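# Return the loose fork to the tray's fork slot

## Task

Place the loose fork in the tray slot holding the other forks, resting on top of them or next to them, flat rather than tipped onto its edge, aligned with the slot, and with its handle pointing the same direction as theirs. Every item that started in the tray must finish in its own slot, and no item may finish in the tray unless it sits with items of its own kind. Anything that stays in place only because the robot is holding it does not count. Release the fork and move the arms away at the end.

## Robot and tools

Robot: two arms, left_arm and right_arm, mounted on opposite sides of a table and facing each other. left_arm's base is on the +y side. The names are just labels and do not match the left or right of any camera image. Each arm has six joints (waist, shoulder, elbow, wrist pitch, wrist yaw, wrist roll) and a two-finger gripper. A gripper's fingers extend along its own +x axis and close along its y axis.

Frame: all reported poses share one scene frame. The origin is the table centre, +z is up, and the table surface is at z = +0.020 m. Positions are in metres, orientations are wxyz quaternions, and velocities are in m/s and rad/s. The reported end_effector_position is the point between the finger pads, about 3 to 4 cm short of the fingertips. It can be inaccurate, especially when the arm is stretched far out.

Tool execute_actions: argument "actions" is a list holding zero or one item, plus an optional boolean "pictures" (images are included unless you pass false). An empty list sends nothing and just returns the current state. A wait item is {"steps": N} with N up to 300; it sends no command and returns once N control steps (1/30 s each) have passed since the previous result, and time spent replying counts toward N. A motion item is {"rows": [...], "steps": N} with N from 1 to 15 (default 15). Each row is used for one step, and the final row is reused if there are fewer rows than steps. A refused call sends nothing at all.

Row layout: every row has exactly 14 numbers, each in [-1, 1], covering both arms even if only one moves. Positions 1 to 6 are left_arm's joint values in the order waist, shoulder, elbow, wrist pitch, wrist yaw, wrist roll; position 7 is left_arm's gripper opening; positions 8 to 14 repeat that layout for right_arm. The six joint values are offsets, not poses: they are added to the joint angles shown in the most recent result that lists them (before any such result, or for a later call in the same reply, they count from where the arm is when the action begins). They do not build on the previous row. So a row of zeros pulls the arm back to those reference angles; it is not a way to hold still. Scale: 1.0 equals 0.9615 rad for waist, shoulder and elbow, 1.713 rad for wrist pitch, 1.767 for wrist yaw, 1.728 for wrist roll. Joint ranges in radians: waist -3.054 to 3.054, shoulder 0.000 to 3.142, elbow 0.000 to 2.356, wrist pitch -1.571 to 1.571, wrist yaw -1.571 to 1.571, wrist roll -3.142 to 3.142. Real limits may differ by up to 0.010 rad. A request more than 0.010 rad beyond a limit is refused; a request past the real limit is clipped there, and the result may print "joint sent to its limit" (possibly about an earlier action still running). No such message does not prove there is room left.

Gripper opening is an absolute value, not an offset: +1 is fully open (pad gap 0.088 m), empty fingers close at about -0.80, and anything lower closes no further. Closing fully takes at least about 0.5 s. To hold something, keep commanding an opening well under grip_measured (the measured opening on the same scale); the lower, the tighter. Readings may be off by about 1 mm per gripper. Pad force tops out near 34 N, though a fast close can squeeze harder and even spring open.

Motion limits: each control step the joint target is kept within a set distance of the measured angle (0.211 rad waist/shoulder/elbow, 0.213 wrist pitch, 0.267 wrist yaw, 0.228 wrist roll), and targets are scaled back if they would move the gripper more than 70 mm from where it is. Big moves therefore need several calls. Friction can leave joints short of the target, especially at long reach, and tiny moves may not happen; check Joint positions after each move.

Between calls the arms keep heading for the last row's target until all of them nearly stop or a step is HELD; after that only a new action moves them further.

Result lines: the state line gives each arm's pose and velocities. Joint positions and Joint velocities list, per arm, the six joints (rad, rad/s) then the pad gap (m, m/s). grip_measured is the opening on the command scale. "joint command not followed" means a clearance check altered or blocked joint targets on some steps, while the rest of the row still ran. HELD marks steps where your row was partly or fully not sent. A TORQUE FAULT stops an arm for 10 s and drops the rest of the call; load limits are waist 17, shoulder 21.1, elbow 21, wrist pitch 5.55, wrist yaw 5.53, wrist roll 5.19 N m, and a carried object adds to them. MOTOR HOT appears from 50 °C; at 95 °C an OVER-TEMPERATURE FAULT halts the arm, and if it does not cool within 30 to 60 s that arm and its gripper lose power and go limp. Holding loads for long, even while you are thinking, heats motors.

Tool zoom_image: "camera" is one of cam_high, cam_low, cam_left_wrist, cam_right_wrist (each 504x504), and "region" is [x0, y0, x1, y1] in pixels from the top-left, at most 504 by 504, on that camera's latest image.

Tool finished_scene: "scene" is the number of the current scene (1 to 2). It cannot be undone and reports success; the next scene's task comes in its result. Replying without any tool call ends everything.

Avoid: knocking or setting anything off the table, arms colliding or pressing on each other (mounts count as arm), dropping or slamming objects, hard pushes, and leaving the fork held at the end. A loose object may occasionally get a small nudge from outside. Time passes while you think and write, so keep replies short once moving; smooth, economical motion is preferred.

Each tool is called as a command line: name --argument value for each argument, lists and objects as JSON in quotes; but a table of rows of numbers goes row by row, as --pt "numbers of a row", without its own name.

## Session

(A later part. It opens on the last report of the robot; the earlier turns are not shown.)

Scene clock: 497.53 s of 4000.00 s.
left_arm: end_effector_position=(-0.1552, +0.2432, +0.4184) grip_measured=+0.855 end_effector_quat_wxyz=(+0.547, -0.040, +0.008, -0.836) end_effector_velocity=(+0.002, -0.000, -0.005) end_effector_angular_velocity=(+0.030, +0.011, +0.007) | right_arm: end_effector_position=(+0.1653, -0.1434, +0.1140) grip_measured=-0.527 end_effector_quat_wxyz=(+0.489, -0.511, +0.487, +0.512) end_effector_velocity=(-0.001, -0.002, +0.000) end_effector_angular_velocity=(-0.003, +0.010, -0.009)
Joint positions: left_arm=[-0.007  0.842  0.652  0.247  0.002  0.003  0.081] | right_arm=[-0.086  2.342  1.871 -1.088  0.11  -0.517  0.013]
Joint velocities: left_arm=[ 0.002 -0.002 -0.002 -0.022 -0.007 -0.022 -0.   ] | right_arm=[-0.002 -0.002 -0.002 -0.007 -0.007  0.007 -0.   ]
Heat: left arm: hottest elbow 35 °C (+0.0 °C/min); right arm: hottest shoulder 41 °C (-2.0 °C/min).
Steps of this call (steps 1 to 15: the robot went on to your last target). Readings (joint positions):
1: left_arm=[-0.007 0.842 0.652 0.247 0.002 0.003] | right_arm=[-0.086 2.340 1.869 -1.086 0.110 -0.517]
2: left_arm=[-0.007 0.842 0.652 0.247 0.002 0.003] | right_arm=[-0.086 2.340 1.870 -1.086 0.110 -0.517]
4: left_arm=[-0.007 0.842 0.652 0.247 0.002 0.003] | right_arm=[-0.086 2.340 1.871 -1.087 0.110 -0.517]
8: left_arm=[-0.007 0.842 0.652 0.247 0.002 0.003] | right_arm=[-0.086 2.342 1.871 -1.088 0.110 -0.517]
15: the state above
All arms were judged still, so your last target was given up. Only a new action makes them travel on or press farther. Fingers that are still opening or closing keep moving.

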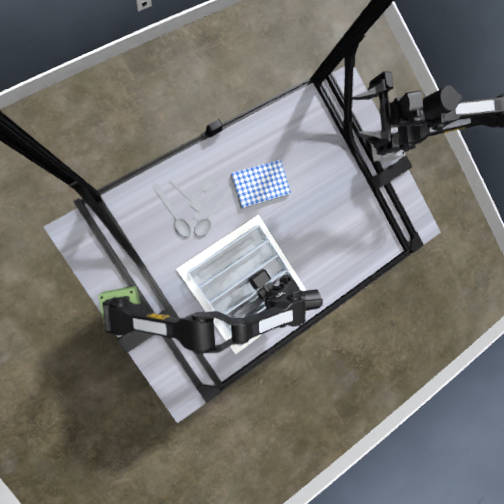

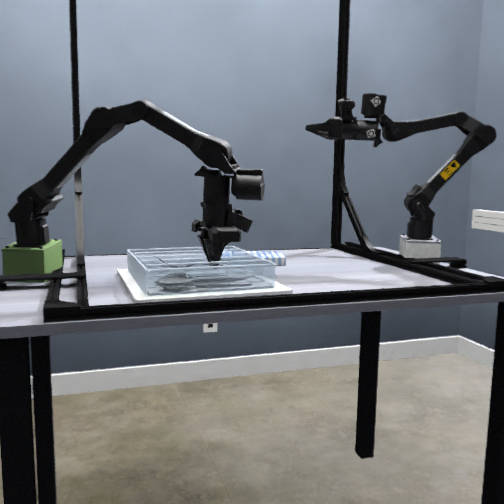

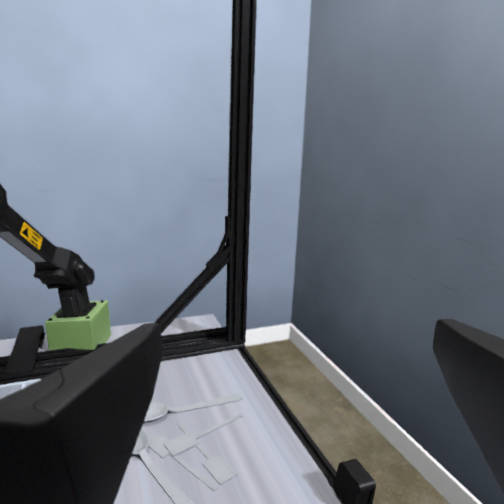

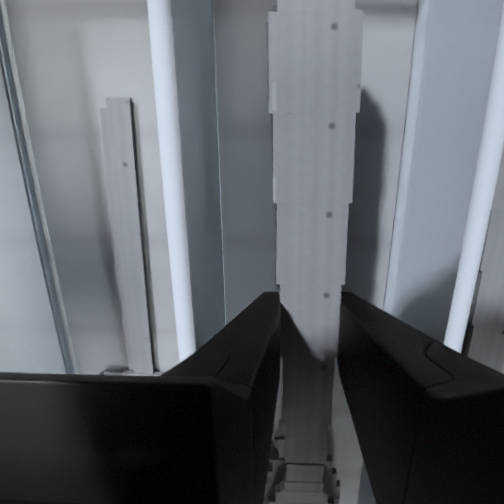

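execute_actions --actions '[{"rows": [[0,0,0,0,0,0,0.855, -0.003,0.014,-0.008,0.001,0,-0.001,-0.9],[0,0,0,0,0,0,0.855, -0.005,0.017,-0.012,0.003,0,-0.002,-0.9],[0,0,0,0,0,0,0.855, -0.007,0.019,-0.015,0.005,0,-0.003,-0.9],[0,0,0,0,0,0,0.855, -0.008,0.021,-0.018,0.007,0,-0.003,-0.9],[0,0,0,0,0,0,0.855, -0.008,0.022,-0.02,0.008,0,-0.003,-0.9],[0,0,0,0,0,0,0.855, -0.008,0.023,-0.022,0.01,0,-0.003,-0.9],[0,0,0,0,0,0,0.855, -0.008,0.024,-0.024,0.011,0,-0.003,-0.9],[0,0,0,0,0,0,0.855, -0.008,0.025,-0.026,0.013,0,-0.003,-0.9],[0,0,0,0,0,0,0.855, -0.008,0.026,-0.028,0.014,0,-0.003,-0.9],[0,0,0,0,0,0,0.855, -0.008,0.027,-0.03,0.016,0,-0.003,-0.9],[0,0,0,0,0,0,0.855, -0.008,0.028,-0.032,0.017,0,-0.003,-0.9],[0,0,0,0,0,0,0.855, -0.008,0.029,-0.034,0.018,0,-0.003,-0.9],[0,0,0,0,0,0,0.855, -0.008,0.03,-0.036,0.019,0,-0.003,-0.9],[0,0,0,0,0,0,0.855, -0.008,0.031,-0.037,0.02,0,-0.003,-0.9],[0,0,0,0,0,0,0.855, -0.008,0.032,-0.038,0.021,0,-0.003,-0.9]], "steps": 15}]' --pictures false

execute_actions --actions '[{"steps": 20}]'

Scene clock: 513.50 s of 4000.00 s.
left_arm: end_effector_position=(-0.1552, +0.2432, +0.4184) grip_measured=+0.855 end_effector_quat_wxyz=(+0.547, -0.040, +0.008, -0.836) end_effector_velocity=(+0.002, -0.001, -0.002) end_effector_angular_velocity=(+0.017, +0.018, +0.018) | right_arm: end_effector_position=(+0.1665, -0.1445, +0.1049) grip_measured=-0.527 end_effector_quat_wxyz=(+0.490, -0.510, +0.489, +0.511) end_effector_velocity=(-0.008, -0.004, -0.026) end_effector_angular_velocity=(-0.024, +0.021, +0.013)
Joint positions: left_arm=[-0.007  0.842  0.652  0.247  0.002  0.003  0.081] | right_arm=[-0.092  2.351  1.85  -1.058  0.11  -0.518  0.013]
Joint velocities: left_arm=[-0.002 -0.002 -0.002 -0.007 -0.022 -0.022 -0.   ] | right_arm=[ 0.002  0.032 -0.051  0.051 -0.007 -0.007 -0.   ]
Heat: left arm: hottest elbow 35 °C (+0.0 °C/min); right arm: hottest shoulder 41 °C (-1.0 °C/min).
Steps of this call (steps 1 to 464: nothing new was sent; steps 465 to 479: all 15 steps of this action). Readings (joint positions):
465: left_arm=[-0.007 0.842 0.652 0.247 0.002 0.003] | right_arm=[-0.086 2.345 1.873 -1.088 0.110 -0.516]
466: left_arm=[-0.007 0.842 0.652 0.247 0.002 0.003] | right_arm=[-0.086 2.345 1.873 -1.088 0.110 -0.516]
468: left_arm=[-0.007 0.842 0.652 0.247 0.002 0.003] | right_arm=[-0.087 2.345 1.871 -1.084 0.110 -0.517]
472: left_arm=[-0.007 0.842 0.652 0.247 0.002 0.003] | right_arm=[-0.091 2.345 1.864 -1.073 0.110 -0.518]
479: the state above

Scene clock: 514.17 s of 4000.00 s.
left_arm: end_effector_position=(-0.1552, +0.2432, +0.4184) grip_measured=+0.855 end_effector_quat_wxyz=(+0.547, -0.040, +0.008, -0.836) end_effector_velocity=(+0.000, +0.000, -0.002) end_effector_angular_velocity=(+0.010, +0.004, +0.004) | right_arm: end_effector_position=(+0.1662, -0.1447, +0.1031) grip_measured=-0.527 end_effector_quat_wxyz=(+0.489, -0.511, +0.489, +0.511) end_effector_velocity=(-0.002, +0.000, +0.002) end_effector_angular_velocity=(+0.001, +0.008, +0.010)
Joint positions: left_arm=[-0.007  0.842  0.652  0.247  0.002  0.003  0.081] | right_arm=[-0.092  2.353  1.847 -1.054  0.11  -0.519  0.013]
Joint velocities: left_arm=[-0.002 -0.002 -0.002 -0.007 -0.007 -0.007 -0.   ] | right_arm=[ 0.002 -0.002  0.002 -0.007 -0.007 -0.007 -0.   ]
Heat: left arm: hottest elbow 35 °C (+0.0 °C/min); right arm: hottest shoulder 41 °C (-1.0 °C/min).
Steps of this call (steps 1 to 15: the robot went on to your last target; steps 16 to 20: nothing new was sent). Readings (joint positions):
1: left_arm=[-0.007 0.842 0.652 0.247 0.002 0.003] | right_arm=[-0.092 2.352 1.848 -1.056 0.110 -0.519]
2: left_arm=[-0.007 0.842 0.652 0.247 0.002 0.003] | right_arm=[-0.092 2.353 1.848 -1.055 0.110 -0.519]
4: left_arm=[-0.007 0.842 0.652 0.247 0.002 0.003] | right_arm=[-0.092 2.353 1.847 -1.054 0.110 -0.519]
8: left_arm=[-0.007 0.842 0.652 0.247 0.002 0.003] | right_arm=[-0.092 2.353 1.847 -1.054 0.110 -0.519]
20: the state above
All arms were judged still, so your last target was given up. Only a new action makes them travel on or press farther. Fingers that are still opening or closing keep moving.

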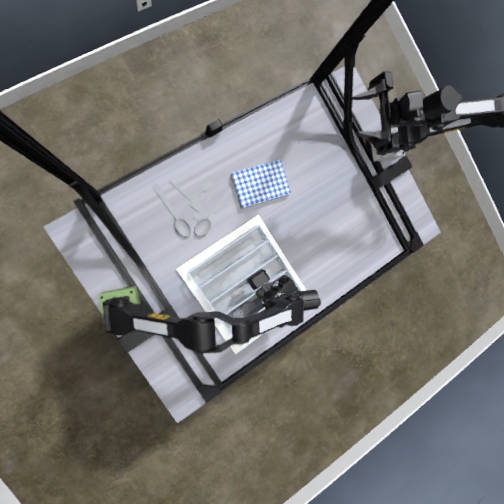

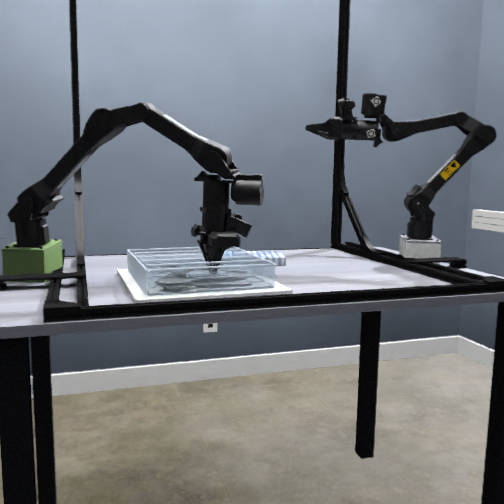

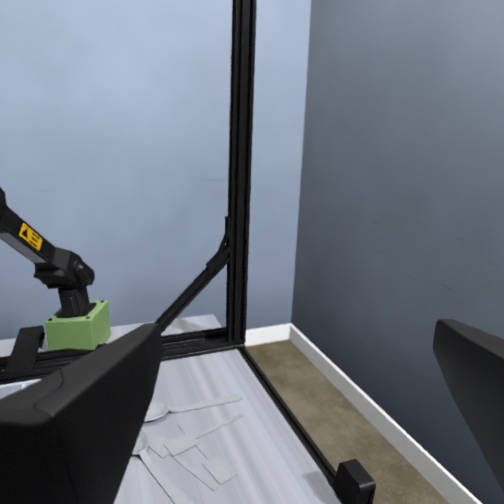

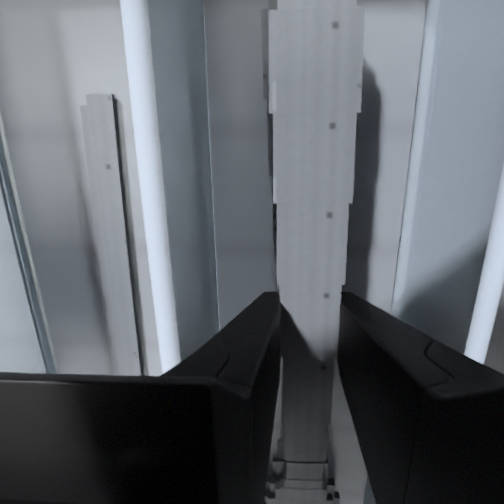

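execute_actions --actions '[{"rows": [[0,0,0,0,0,0,0.855, -0.002,0.016,-0.009,0.002,0,0,-0.9],[0,0,0,0,0,0,0.855, -0.003,0.018,-0.012,0.003,0,0,-0.9],[0,0,0,0,0,0,0.855, -0.004,0.019,-0.014,0.004,0,0,-0.9],[0,0,0,0,0,0,0.855, -0.004,0.02,-0.016,0.005,0,0,-0.9],[0,0,0,0,0,0,0.855, -0.004,0.021,-0.018,0.006,0,0,-0.9],[0,0,0,0,0,0,0.855, -0.004,0.022,-0.02,0.007,0,0,-0.9],[0,0,0,0,0,0,0.855, -0.004,0.023,-0.021,0.008,0,0,-0.9],[0,0,0,0,0,0,0.855, -0.004,0.024,-0.022,0.009,0,0,-0.9],[0,0,0,0,0,0,0.855, -0.004,0.025,-0.023,0.01,0,0,-0.9],[0,0,0,0,0,0,0.855, -0.004,0.026,-0.024,0.011,0,0,-0.9],[0,0,0,0,0,0,0.855, -0.004,0.026,-0.025,0.012,0,0,-0.9]], "steps": 15}]' --pictures false

execute_actions --actions '[{"steps": 15}]'

Scene clock: 525.07 s of 4000.00 s.
left_arm: end_effector_position=(-0.1552, +0.2432, +0.4186) grip_measured=+0.855 end_effector_quat_wxyz=(+0.547, -0.040, +0.008, -0.836) end_effector_velocity=(-0.003, +0.001, -0.000) end_effector_angular_velocity=(+0.006, +0.021, -0.016) | right_arm: end_effector_position=(+0.1660, -0.1451, +0.1000) grip_measured=-0.527 end_effector_quat_wxyz=(+0.489, -0.511, +0.489, +0.511) end_effector_velocity=(-0.000, -0.000, -0.001) end_effector_angular_velocity=(+0.005, +0.005, -0.010)
Joint positions: left_arm=[-0.007  0.842  0.652  0.247  0.002  0.003  0.081] | right_arm=[-0.093  2.356  1.838 -1.044  0.11  -0.52   0.013]
Joint velocities: left_arm=[-0.007  0.002 -0.002  0.007  0.007 -0.022 -0.   ] | right_arm=[-0.002 -0.002 -0.007  0.007 -0.007  0.007  0.   ]
Heat: left arm: hottest elbow 35 °C (+0.0 °C/min); right arm: hottest shoulder 41 °C (-1.0 °C/min).
Steps of this call (steps 1 to 312: nothing new was sent; steps 313 to 327: all 15 steps of this action). Readings (joint positions):
313: left_arm=[-0.007 0.842 0.652 0.247 0.002 0.003] | right_arm=[-0.092 2.356 1.846 -1.053 0.110 -0.520]
314: left_arm=[-0.007 0.842 0.652 0.247 0.002 0.003] | right_arm=[-0.092 2.356 1.846 -1.052 0.110 -0.520]
316: left_arm=[-0.007 0.842 0.652 0.247 0.002 0.003] | right_arm=[-0.092 2.356 1.845 -1.052 0.110 -0.520]
320: left_arm=[-0.007 0.842 0.652 0.247 0.002 0.003] | right_arm=[-0.093 2.356 1.842 -1.049 0.110 -0.520]
327: the state above

Scene clock: 525.57 s of 4000.00 s.
left_arm: end_effector_position=(-0.1552, +0.2432, +0.4186) grip_measured=+0.855 end_effector_quat_wxyz=(+0.547, -0.040, +0.008, -0.836) end_effector_velocity=(+0.000, +0.000, -0.002) end_effector_angular_velocity=(+0.010, +0.004, +0.004) | right_arm: end_effector_position=(+0.1661, -0.1450, +0.0997) grip_measured=-0.527 end_effector_quat_wxyz=(+0.489, -0.511, +0.489, +0.511) end_effector_velocity=(-0.002, -0.003, -0.001) end_effector_angular_velocity=(-0.008, +0.012, +0.021)
Joint positions: left_arm=[-0.007  0.842  0.652  0.247  0.002  0.003  0.081] | right_arm=[-0.093  2.356  1.837 -1.041  0.11  -0.52   0.013]
Joint velocities: left_arm=[-0.002 -0.002 -0.002 -0.007 -0.007 -0.007 -0.   ] | right_arm=[-0.002 -0.002 -0.007 -0.007 -0.007 -0.022 -0.   ]
Heat: left arm: hottest elbow 35 °C (+0.0 °C/min); right arm: hottest shoulder 41 °C (-1.0 °C/min).
Steps of this call (steps 1 to 15: the robot went on to your last target). Readings (joint positions):
1: left_arm=[-0.007 0.842 0.652 0.247 0.002 0.003] | right_arm=[-0.093 2.356 1.838 -1.044 0.110 -0.520]
2: left_arm=[-0.007 0.842 0.652 0.247 0.002 0.003] | right_arm=[-0.093 2.356 1.838 -1.043 0.110 -0.520]
4: left_arm=[-0.007 0.842 0.652 0.247 0.002 0.003] | right_arm=[-0.093 2.356 1.838 -1.043 0.110 -0.520]
8: left_arm=[-0.007 0.842 0.652 0.247 0.002 0.003] | right_arm=[-0.093 2.356 1.837 -1.042 0.110 -0.520]
15: the state above
All arms were judged still, so your last target was given up. Only a new action makes them travel on or press farther. Fingers that are still opening or closing keep moving.

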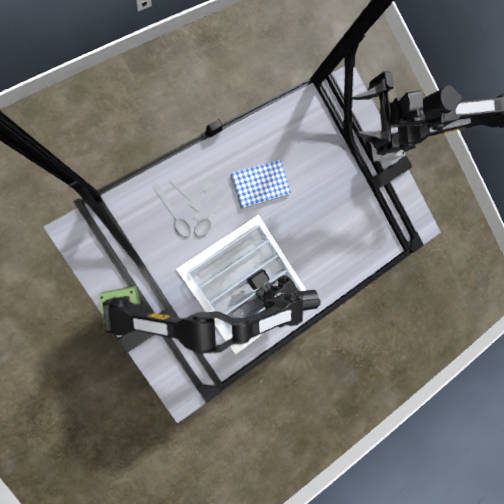

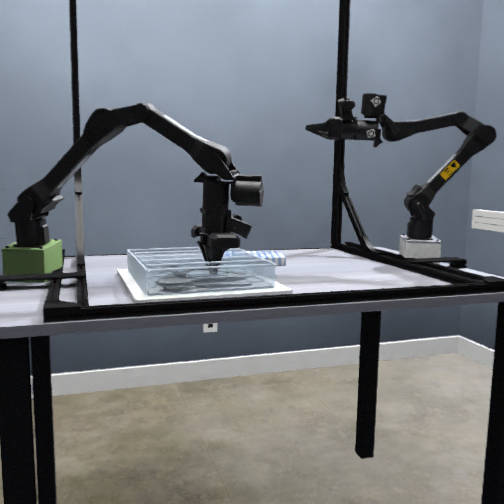

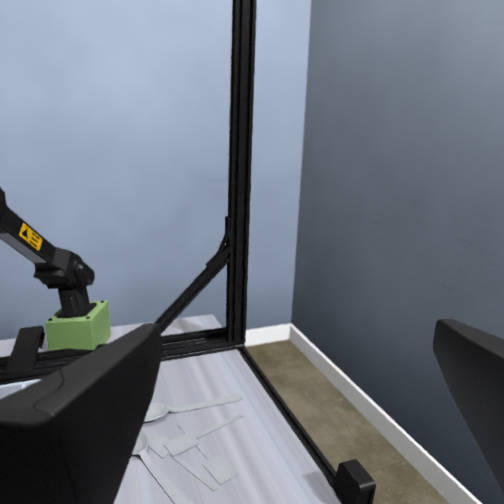

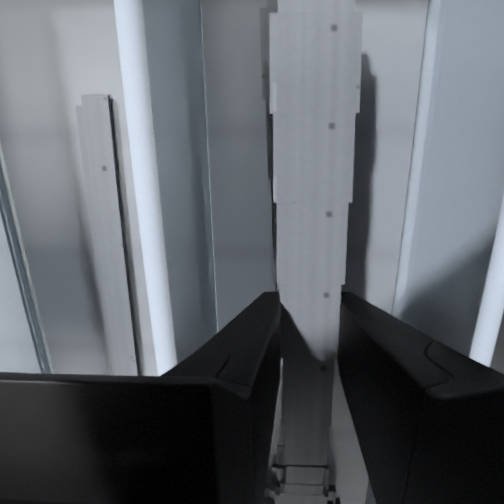

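Contact reached at z≈0.10. Release slowly.

execute_actions --actions '[{"rows": [[0,0,0,0,0,0,0.855, 0,0,0,0,0,0,-0.8],[0,0,0,0,0,0,0.855, 0,0,0,0,0,0,-0.7],[0,0,0,0,0,0,0.855, 0,0,0,0,0,0,-0.62],[0,0,0,0,0,0,0.855, 0,0,0,0,0,0,-0.57],[0,0,0,0,0,0,0.855, 0,0,0,0,0,0,-0.54],[0,0,0,0,0,0,0.855, 0,0,0,0,0,0,-0.52],[0,0,0,0,0,0,0.855, 0,0,0,0,0,0,-0.5],[0,0,0,0,0,0,0.855, 0,0,0,0,0,0,-0.48],[0,0,0,0,0,0,0.855, 0,0,0,0,0,0,-0.46],[0,0,0,0,0,0,0.855, 0,0,0,0,0,0,-0.44],[0,0,0,0,0,0,0.855, 0,0,0,0,0,0,-0.42],[0,0,0,0,0,0,0.855, 0,0,0,0,0,0,-0.4],[0,0,0,0,0,0,0.855, 0,0,0,0,0,0,-0.39],[0,0,0,0,0,0,0.855, 0,0,0,0,0,0,-0.38],[0,0,0,0,0,0,0.855, 0,0,0,0,0,0,-0.38]], "steps": 15}]' --pictures false

execute_actions --actions '[{"steps": 12}]'

Scene clock: 534.77 s of 4000.00 s.
left_arm: end_effector_position=(-0.1551, +0.2433, +0.4187) grip_measured=+0.855 end_effector_quat_wxyz=(+0.547, -0.040, +0.008, -0.836) end_effector_velocity=(+0.000, +0.000, -0.002) end_effector_angular_velocity=(+0.010, +0.004, +0.004) | right_arm: end_effector_position=(+0.1659, -0.1454, +0.0981) grip_measured=-0.404 end_effector_quat_wxyz=(+0.488, -0.511, +0.490, +0.511) end_effector_velocity=(+0.001, +0.001, +0.000) end_effector_angular_velocity=(+0.010, +0.003, +0.004)
Joint positions: left_arm=[-0.007  0.841  0.652  0.247  0.002  0.003  0.081] | right_arm=[-0.093  2.358  1.835 -1.039  0.11  -0.52   0.019]
Joint velocities: left_arm=[-0.002 -0.002 -0.002 -0.007 -0.007 -0.007  0.   ] | right_arm=[-0.002 -0.002 -0.002  0.007 -0.007 -0.007  0.014]
Heat: left arm: hottest elbow 35 °C (+0.0 °C/min); right arm: hottest shoulder 41 °C (+0.0 °C/min).
Steps of this call (steps 1 to 261: nothing new was sent; steps 262 to 276: all 15 steps of this action). Readings (joint positions):
262: left_arm=[-0.007 0.841 0.652 0.247 0.002 0.003] | right_arm=[-0.093 2.358 1.835 -1.035 0.110 -0.520]
263: left_arm=[-0.007 0.841 0.652 0.247 0.002 0.003] | right_arm=[-0.093 2.358 1.835 -1.035 0.110 -0.520]
265: left_arm=[-0.007 0.841 0.652 0.247 0.002 0.003] | right_arm=[-0.093 2.358 1.835 -1.037 0.110 -0.520]
269: left_arm=[-0.007 0.841 0.652 0.247 0.002 0.003] | right_arm=[-0.093 2.358 1.835 -1.039 0.110 -0.520]
276: the state above

Scene clock: 535.17 s of 4000.00 s.
left_arm: end_effector_position=(-0.1551, +0.2433, +0.4187) grip_measured=+0.855 end_effector_quat_wxyz=(+0.547, -0.040, +0.008, -0.836) end_effector_velocity=(-0.001, -0.000, -0.000) end_effector_angular_velocity=(+0.000, +0.007, -0.005) | right_arm: end_effector_position=(+0.1659, -0.1453, +0.0983) grip_measured=-0.380 end_effector_quat_wxyz=(+0.488, -0.511, +0.490, +0.511) end_effector_velocity=(-0.003, -0.006, -0.001) end_effector_angular_velocity=(-0.021, +0.019, +0.008)
Joint positions: left_arm=[-0.007  0.841  0.652  0.247  0.002  0.003  0.081] | right_arm=[-0.093  2.358  1.835 -1.039  0.11  -0.52   0.02 ]
Joint velocities: left_arm=[ 0.002  0.002 -0.002  0.007  0.007 -0.007 -0.   ] | right_arm=[-0.002 -0.002 -0.007 -0.022 -0.007 -0.007  0.   ]
Heat: left arm: hottest elbow 35 °C (+0.0 °C/min); right arm: hottest shoulder 41 °C (+0.0 °C/min).
Steps of this call (steps 1 to 12: the robot went on to your last target). Readings (joint positions):
1: left_arm=[-0.007 0.841 0.652 0.247 0.002 0.003] | right_arm=[-0.093 2.358 1.835 -1.039 0.110 -0.520]
2: left_arm=[-0.007 0.841 0.652 0.247 0.002 0.003] | right_arm=[-0.093 2.358 1.835 -1.039 0.110 -0.520]
4: left_arm=[-0.007 0.841 0.652 0.247 0.002 0.003] | right_arm=[-0.093 2.358 1.835 -1.039 0.110 -0.520]
8: left_arm=[-0.007 0.841 0.652 0.247 0.002 0.003] | right_arm=[-0.093 2.358 1.835 -1.039 0.110 -0.520]
12: the state above

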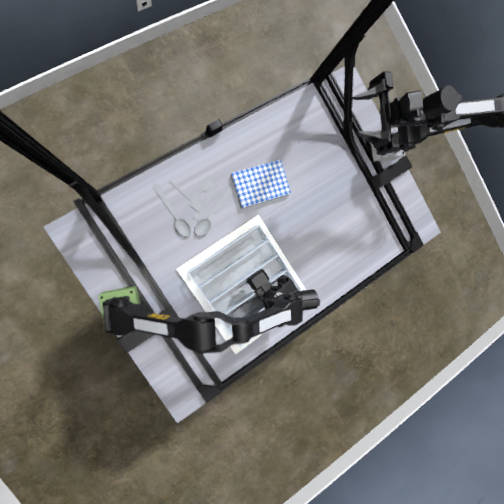

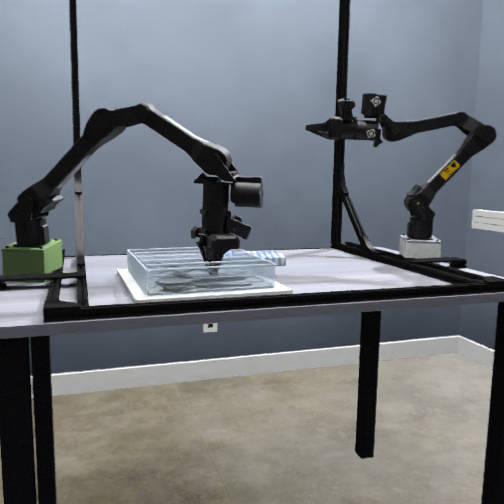

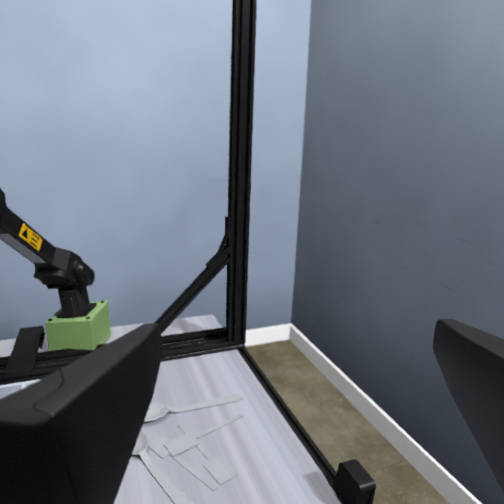

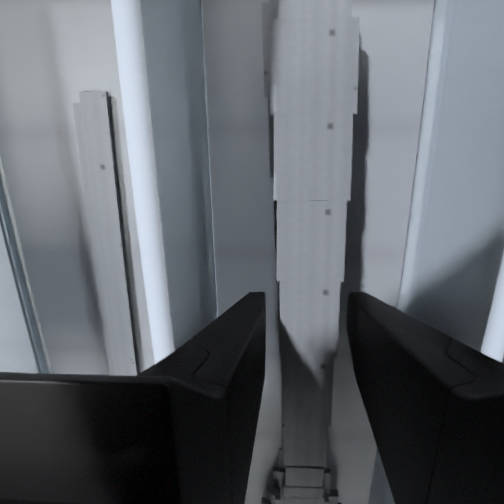

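execute_actions --actions '[{"rows": [[0,0,0,0,0,0,0.855, 0.002,-0.012,0.014,-0.004,0,0,-0.38],[0,0,0,0,0,0,0.855, 0.003,-0.016,0.022,-0.01,0,0,-0.38],[0,0,0,0,0,0,0.855, 0.004,-0.021,0.033,-0.018,0,0,-0.38],[0,0,0,0,0,0,0.855, 0.005,-0.026,0.046,-0.028,0,0,-0.38],[0,0,0,0,0,0,0.855, 0.006,-0.031,0.061,-0.039,0,0,-0.38],[0,0,0,0,0,0,0.855, 0.008,-0.036,0.077,-0.051,0,0,-0.38],[0,0,0,0,0,0,0.855, 0.009,-0.041,0.094,-0.063,0,0,-0.38],[0,0,0,0,0,0,0.855, 0.011,-0.046,0.111,-0.076,0,0,-0.38],[0,0,0,0,0,0,0.855, 0.012,-0.051,0.128,-0.088,0,0,-0.38],[0,0,0,0,0,0,0.855, 0.013,-0.056,0.145,-0.1,0,0,-0.38],[0,0,0,0,0,0,0.855, 0.014,-0.06,0.162,-0.112,0,0,-0.38],[0,0,0,0,0,0,0.855, 0.015,-0.063,0.178,-0.124,0,0,-0.38],[0,0,0,0,0,0,0.855, 0.016,-0.066,0.192,-0.134,0,0,-0.38],[0,0,0,0,0,0,0.855, 0.017,-0.068,0.204,-0.143,0,0,-0.38],[0,0,0,0,0,0,0.855, 0.017,-0.07,0.213,-0.149,0,0,-0.38]], "steps": 15}]' --pictures false

execute_actions --actions '[{"steps": 12}]'

Scene clock: 547.70 s of 4000.00 s.
left_arm: end_effector_position=(-0.1551, +0.2433, +0.4187) grip_measured=+0.855 end_effector_quat_wxyz=(+0.547, -0.040, +0.008, -0.836) end_effector_velocity=(+0.000, +0.000, -0.002) end_effector_angular_velocity=(+0.010, +0.004, +0.004) | right_arm: end_effector_position=(+0.1677, -0.1439, +0.1632) grip_measured=-0.380 end_effector_quat_wxyz=(+0.488, -0.513, +0.483, +0.515) end_effector_velocity=(+0.001, -0.002, +0.155) end_effector_angular_velocity=(+0.076, -0.013, +0.012)
Joint positions: left_arm=[-0.007  0.841  0.652  0.247  0.002  0.003  0.081] | right_arm=[-0.079  2.305  2.005 -1.254  0.11  -0.52   0.02 ]
Joint velocities: left_arm=[-0.002 -0.002 -0.002 -0.007 -0.007 -0.007 -0.   ] | right_arm=[ 0.027 -0.134  0.383 -0.447 -0.022  0.007 -0.   ]
Heat: left arm: hottest elbow 36 °C (+1.0 °C/min); right arm: hottest shoulder 43 °C (+2.0 °C/min).
Steps of this call (steps 1 to 15: the robot went on to your last target; steps 16 to 90: nothing new was sent; then 9.03 s passed at rest; steps 91 to 105: all 15 steps of this action). Readings (joint positions):
91: left_arm=[-0.007 0.841 0.652 0.247 0.002 0.003] | right_arm=[-0.093 2.358 1.835 -1.040 0.110 -0.520]
92: left_arm=[-0.007 0.841 0.652 0.247 0.002 0.003] | right_arm=[-0.093 2.358 1.837 -1.044 0.110 -0.520]
94: left_arm=[-0.007 0.841 0.652 0.247 0.002 0.003] | right_arm=[-0.093 2.357 1.848 -1.060 0.110 -0.520]
98: left_arm=[-0.007 0.841 0.652 0.247 0.002 0.003] | right_arm=[-0.089 2.345 1.893 -1.121 0.110 -0.520]
105: the state above

Scene clock: 548.10 s of 4000.00 s.
left_arm: end_effector_position=(-0.1551, +0.2433, +0.4187) grip_measured=+0.855 end_effector_quat_wxyz=(+0.547, -0.040, +0.008, -0.836) end_effector_velocity=(+0.001, +0.000, +0.004) end_effector_angular_velocity=(-0.017, +0.016, +0.006) | right_arm: end_effector_position=(+0.1677, -0.1454, +0.1749) grip_measured=-0.380 end_effector_quat_wxyz=(+0.488, -0.513, +0.483, +0.515) end_effector_velocity=(+0.001, +0.002, +0.002) end_effector_angular_velocity=(+0.014, +0.001, +0.004)
Joint positions: left_arm=[-0.007  0.841  0.652  0.247  0.002  0.003  0.081] | right_arm=[-0.078  2.295  2.033 -1.292  0.11  -0.52   0.02 ]
Joint velocities: left_arm=[-0.002 -0.002 -0.002  0.022 -0.007 -0.007  0.   ] | right_arm=[-0.002 -0.002  0.002  0.007 -0.007 -0.007 -0.   ]
Heat: left arm: hottest elbow 36 °C (+1.0 °C/min); right arm: hottest shoulder 43 °C (+2.0 °C/min).
Steps of this call (steps 1 to 12: the robot went on to your last target). Readings (joint positions):
1: left_arm=[-0.007 0.841 0.652 0.247 0.002 0.003] | right_arm=[-0.078 2.301 2.015 -1.266 0.110 -0.520]
2: left_arm=[-0.007 0.841 0.652 0.247 0.002 0.003] | right_arm=[-0.078 2.298 2.023 -1.275 0.110 -0.520]
4: left_arm=[-0.007 0.841 0.652 0.247 0.002 0.003] | right_arm=[-0.078 2.295 2.031 -1.284 0.110 -0.520]
8: left_arm=[-0.007 0.841 0.652 0.247 0.002 0.003] | right_arm=[-0.078 2.295 2.033 -1.291 0.110 -0.520]
12: the state above

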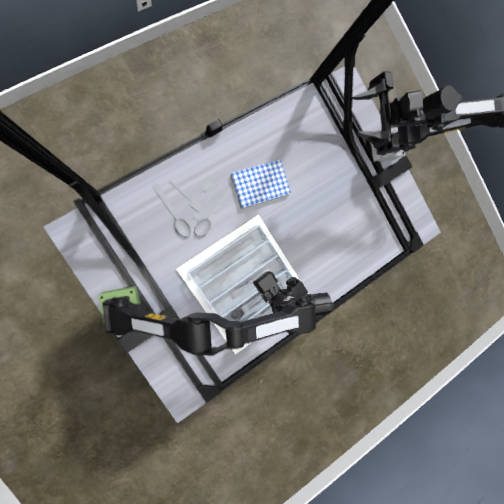

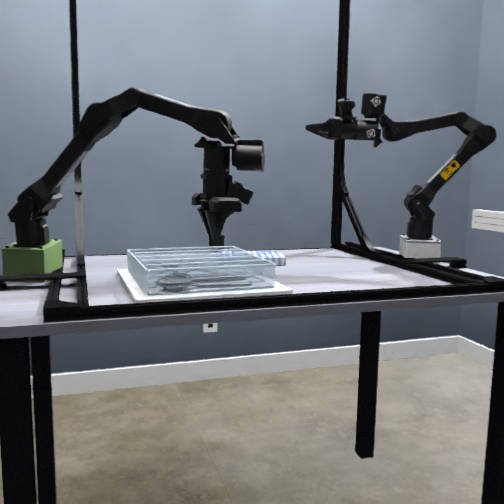

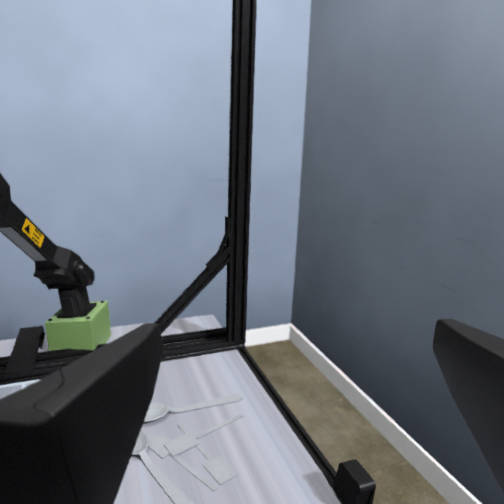

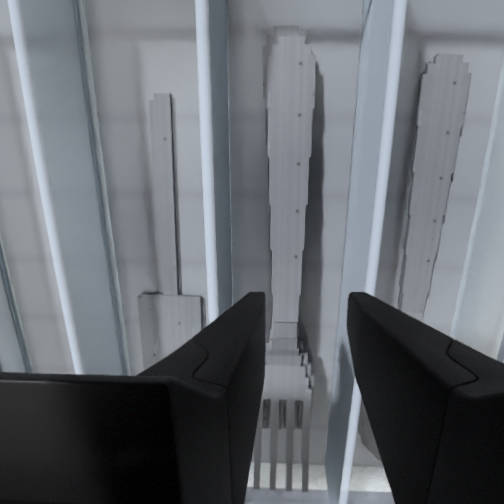

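execute_actions --actions '[{"rows": [[0,0,0,0,0,0,0.855, 0.0,-0.01,-0.005,0,0,0,-0.38],[0,0,0,0,0,0,0.855, 0.005,-0.03,-0.015,0,0,0,-0.38],[0,0,0,0,0,0,0.855, 0.015,-0.06,-0.035,0,0,0,-0.38],[0,0,0,0,0,0,0.855, 0.03,-0.095,-0.06,0,0,0,-0.38],[0,0,0,0,0,0,0.855, 0.05,-0.135,-0.09,0,0,0,-0.38],[0,0,0,0,0,0,0.855, 0.075,-0.175,-0.12,0,0,0,-0.38],[0,0,0,0,0,0,0.855, 0.1,-0.215,-0.15,0,0,0,-0.38],[0,0,0,0,0,0,0.855, 0.13,-0.255,-0.18,0,0,0,-0.38],[0,0,0,0,0,0,0.855, 0.16,-0.295,-0.21,0,0,0,-0.38],[0,0,0,0,0,0,0.855, 0.19,-0.335,-0.24,0,0,0,-0.38],[0,0,0,0,0,0,0.855, 0.22,-0.375,-0.27,0,0,0,-0.38],[0,0,0,0,0,0,0.855, 0.25,-0.415,-0.3,0,0,0,-0.38],[0,0,0,0,0,0,0.855, 0.28,-0.455,-0.33,0,0,0,-0.38],[0,0,0,0,0,0,0.855, 0.31,-0.495,-0.36,0,0,0,-0.38],[0,0,0,0,0,0,0.855, 0.34,-0.535,-0.39,0,0,0,-0.38]], "steps": 15}]' --pictures false

execute_actions --actions '[{"rows": [[0,0,0,0,0,0,0.855, 0.12,-0.14,-0.1,0,0,0,-0.38],[0,0,0,0,0,0,0.855, 0.15,-0.18,-0.13,0,0,0,-0.38],[0,0,0,0,0,0,0.855, 0.18,-0.22,-0.16,0,0,0,-0.38],[0,0,0,0,0,0,0.855, 0.21,-0.26,-0.19,0,0,0,-0.38],[0,0,0,0,0,0,0.855, 0.24,-0.3,-0.22,0,0,0,-0.38],[0,0,0,0,0,0,0.855, 0.27,-0.34,-0.25,0,0,0,-0.38],[0,0,0,0,0,0,0.855, 0.3,-0.38,-0.28,0,0,0,-0.38],[0,0,0,0,0,0,0.855, 0.33,-0.42,-0.31,0,0,0,-0.38],[0,0,0,0,0,0,0.855, 0.36,-0.455,-0.335,0,0,0,-0.38],[0,0,0,0,0,0,0.855, 0.385,-0.485,-0.36,0,0,0,-0.38],[0,0,0,0,0,0,0.855, 0.405,-0.51,-0.38,0,0,0,-0.38],[0,0,0,0,0,0,0.855, 0.42,-0.53,-0.395,0,0,0,-0.38],[0,0,0,0,0,0,0.855, 0.43,-0.545,-0.405,0,0,0,-0.38],[0,0,0,0,0,0,0.855, 0.437,-0.555,-0.41,0,0,0,-0.38],[0,0,0,0,0,0,0.855, 0.44,-0.56,-0.415,0,0,0,-0.38]], "steps": 15}]' --pictures false

execute_actions --actions '[{"steps": 20}]'

Scene clock: 565.30 s of 4000.00 s.
left_arm: end_effector_position=(-0.1551, +0.2433, +0.4187) grip_measured=+0.855 end_effector_quat_wxyz=(+0.547, -0.040, +0.008, -0.836) end_effector_velocity=(+0.002, -0.001, -0.002) end_effector_angular_velocity=(+0.011, +0.004, +0.019) | right_arm: end_effector_position=(+0.0536, -0.1734, +0.2749) grip_measured=-0.380 end_effector_quat_wxyz=(+0.471, -0.544, +0.363, +0.592) end_effector_velocity=(-0.370, -0.154, +0.211) end_effector_angular_velocity=(+0.384, -0.087, +0.877)
Joint positions: left_arm=[-0.007  0.841  0.652  0.247  0.002  0.003  0.081] | right_arm=[ 0.185  1.879  1.747 -1.29   0.11  -0.52   0.02 ]
Joint velocities: left_arm=[-0.002 -0.002 -0.002 -0.007 -0.022 -0.007 -0.   ] | right_arm=[ 0.921 -1.155 -0.852 -0.007 -0.007  0.007  0.   ]
Heat: left arm: hottest elbow 36 °C (+1.0 °C/min); right arm: hottest shoulder 46 °C (+5.1 °C/min).
Steps of this call (steps 1 to 30: the robot went on to your last target; steps 31 to 90: nothing new was sent; then 13.70 s passed at rest; steps 91 to 105: all 15 steps of this action). Readings (joint positions):
91: left_arm=[-0.007 0.841 0.652 0.247 0.002 0.003] | right_arm=[-0.078 2.295 2.034 -1.293 0.110 -0.520]
92: left_arm=[-0.007 0.841 0.652 0.247 0.002 0.003] | right_arm=[-0.078 2.293 2.034 -1.293 0.110 -0.520]
94: left_arm=[-0.007 0.841 0.652 0.247 0.002 0.003] | right_arm=[-0.075 2.276 2.020 -1.290 0.110 -0.520]
98: left_arm=[-0.007 0.841 0.652 0.247 0.002 0.003] | right_arm=[-0.029 2.165 1.930 -1.290 0.110 -0.520]
105: the state above

Scene clock: 565.80 s of 4000.00 s.
left_arm: end_effector_position=(-0.1551, +0.2433, +0.4187) grip_measured=+0.855 end_effector_quat_wxyz=(+0.547, -0.040, +0.008, -0.836) end_effector_velocity=(-0.001, +0.002, -0.004) end_effector_angular_velocity=(+0.012, -0.014, -0.010) | right_arm: end_effector_position=(-0.0723, -0.2749, +0.3350) grip_measured=-0.380 end_effector_quat_wxyz=(+0.401, -0.561, +0.191, +0.699) end_effector_velocity=(-0.055, -0.103, +0.010) end_effector_angular_velocity=(+0.114, +0.017, +0.257)
Joint positions: left_arm=[-0.007  0.841  0.652  0.247  0.002  0.003  0.081] | right_arm=[ 0.589  1.373  1.389 -1.29   0.11  -0.52   0.02 ]
Joint velocities: left_arm=[-0.002 -0.007 -0.002 -0.022  0.007  0.007 -0.   ] | right_arm=[ 0.271 -0.408 -0.31  -0.007 -0.007  0.007 -0.   ]
Heat: left arm: hottest elbow 36 °C (+1.0 °C/min); right arm: hottest shoulder 45 °C (+4.0 °C/min).
Steps of this call (steps 1 to 15: all 15 steps of this action). Readings (joint positions):
1: left_arm=[-0.007 0.841 0.652 0.247 0.002 0.003] | right_arm=[0.216 1.841 1.721 -1.290 0.110 -0.520]
2: left_arm=[-0.007 0.841 0.652 0.247 0.002 0.003] | right_arm=[0.248 1.806 1.697 -1.290 0.110 -0.520]
4: left_arm=[-0.007 0.841 0.652 0.247 0.002 0.003] | right_arm=[0.315 1.732 1.646 -1.290 0.110 -0.520]
8: left_arm=[-0.007 0.841 0.652 0.247 0.002 0.003] | right_arm=[0.436 1.577 1.534 -1.290 0.110 -0.520]
15: the state above

Scene clock: 566.47 s of 4000.00 s.
left_arm: end_effector_position=(-0.1551, +0.2433, +0.4187) grip_measured=+0.855 end_effector_quat_wxyz=(+0.547, -0.040, +0.008, -0.836) end_effector_velocity=(+0.001, +0.001, -0.003) end_effector_angular_velocity=(+0.010, +0.004, +0.004) | right_arm: end_effector_position=(-0.0755, -0.2821, +0.3332) grip_measured=-0.380 end_effector_quat_wxyz=(+0.395, -0.563, +0.186, +0.702) end_effector_velocity=(+0.002, +0.001, +0.000) end_effector_angular_velocity=(+0.009, -0.008, +0.001)
Joint positions: left_arm=[-0.007  0.841  0.652  0.247  0.002  0.003  0.081] | right_arm=[ 0.606  1.348  1.362 -1.29   0.111 -0.52   0.02 ]
Joint velocities: left_arm=[-0.002 -0.007 -0.007 -0.007 -0.007 -0.007 -0.   ] | right_arm=[-0.002 -0.002 -0.002  0.007  0.007 -0.007 -0.   ]
Heat: left arm: hottest elbow 36 °C (+1.0 °C/min); right arm: hottest shoulder 45 °C (+4.0 °C/min).
Steps of this call (steps 1 to 20: the robot went on to your last target). Readings (joint positions):
1: left_arm=[-0.007 0.841 0.652 0.247 0.002 0.003] | right_arm=[0.596 1.362 1.381 -1.290 0.110 -0.520]
2: left_arm=[-0.007 0.841 0.652 0.247 0.002 0.003] | right_arm=[0.601 1.355 1.375 -1.290 0.110 -0.520]
4: left_arm=[-0.007 0.841 0.652 0.247 0.002 0.003] | right_arm=[0.604 1.349 1.368 -1.290 0.111 -0.520]
8: left_arm=[-0.007 0.841 0.652 0.247 0.002 0.003] | right_arm=[0.605 1.349 1.363 -1.290 0.111 -0.520]
20: the state above

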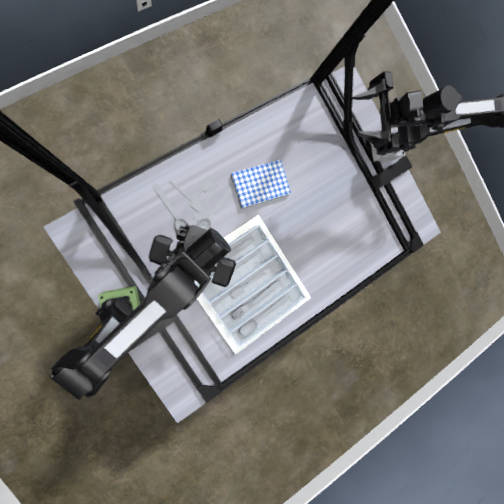

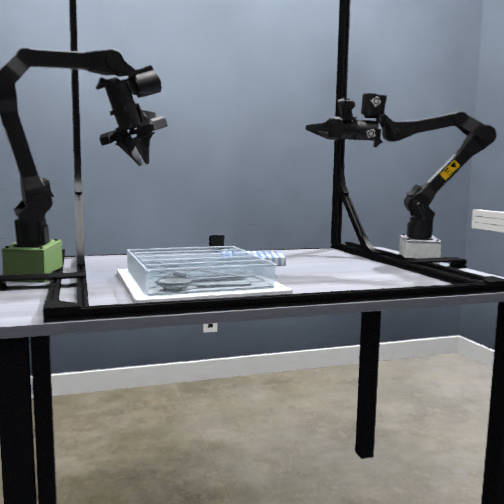

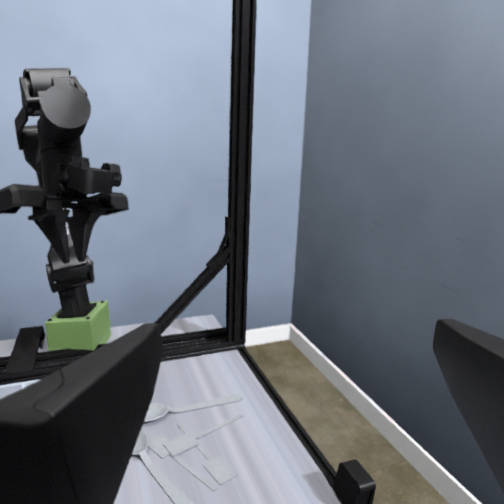

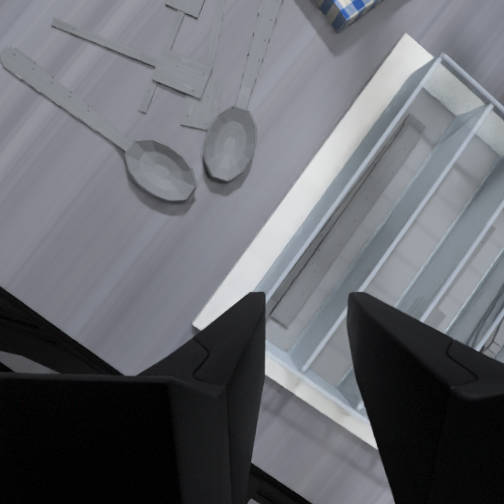

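zoom_image --camera "cam_high" --region '[170, 205, 320, 355]'

Region (170, 205, 320, 355) of cam_high's 504x504 image, scaled by 3.360, with more detail than that image has.

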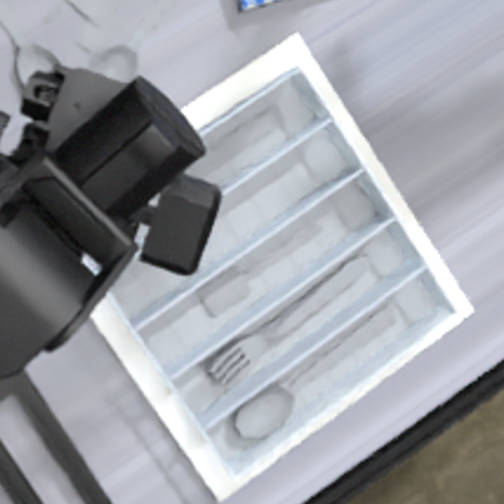

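The fork lies flat on the stack in the fork slot, aligned, and the arm is clear.

finished_scene --scene 2

The scene is finished: the task was done.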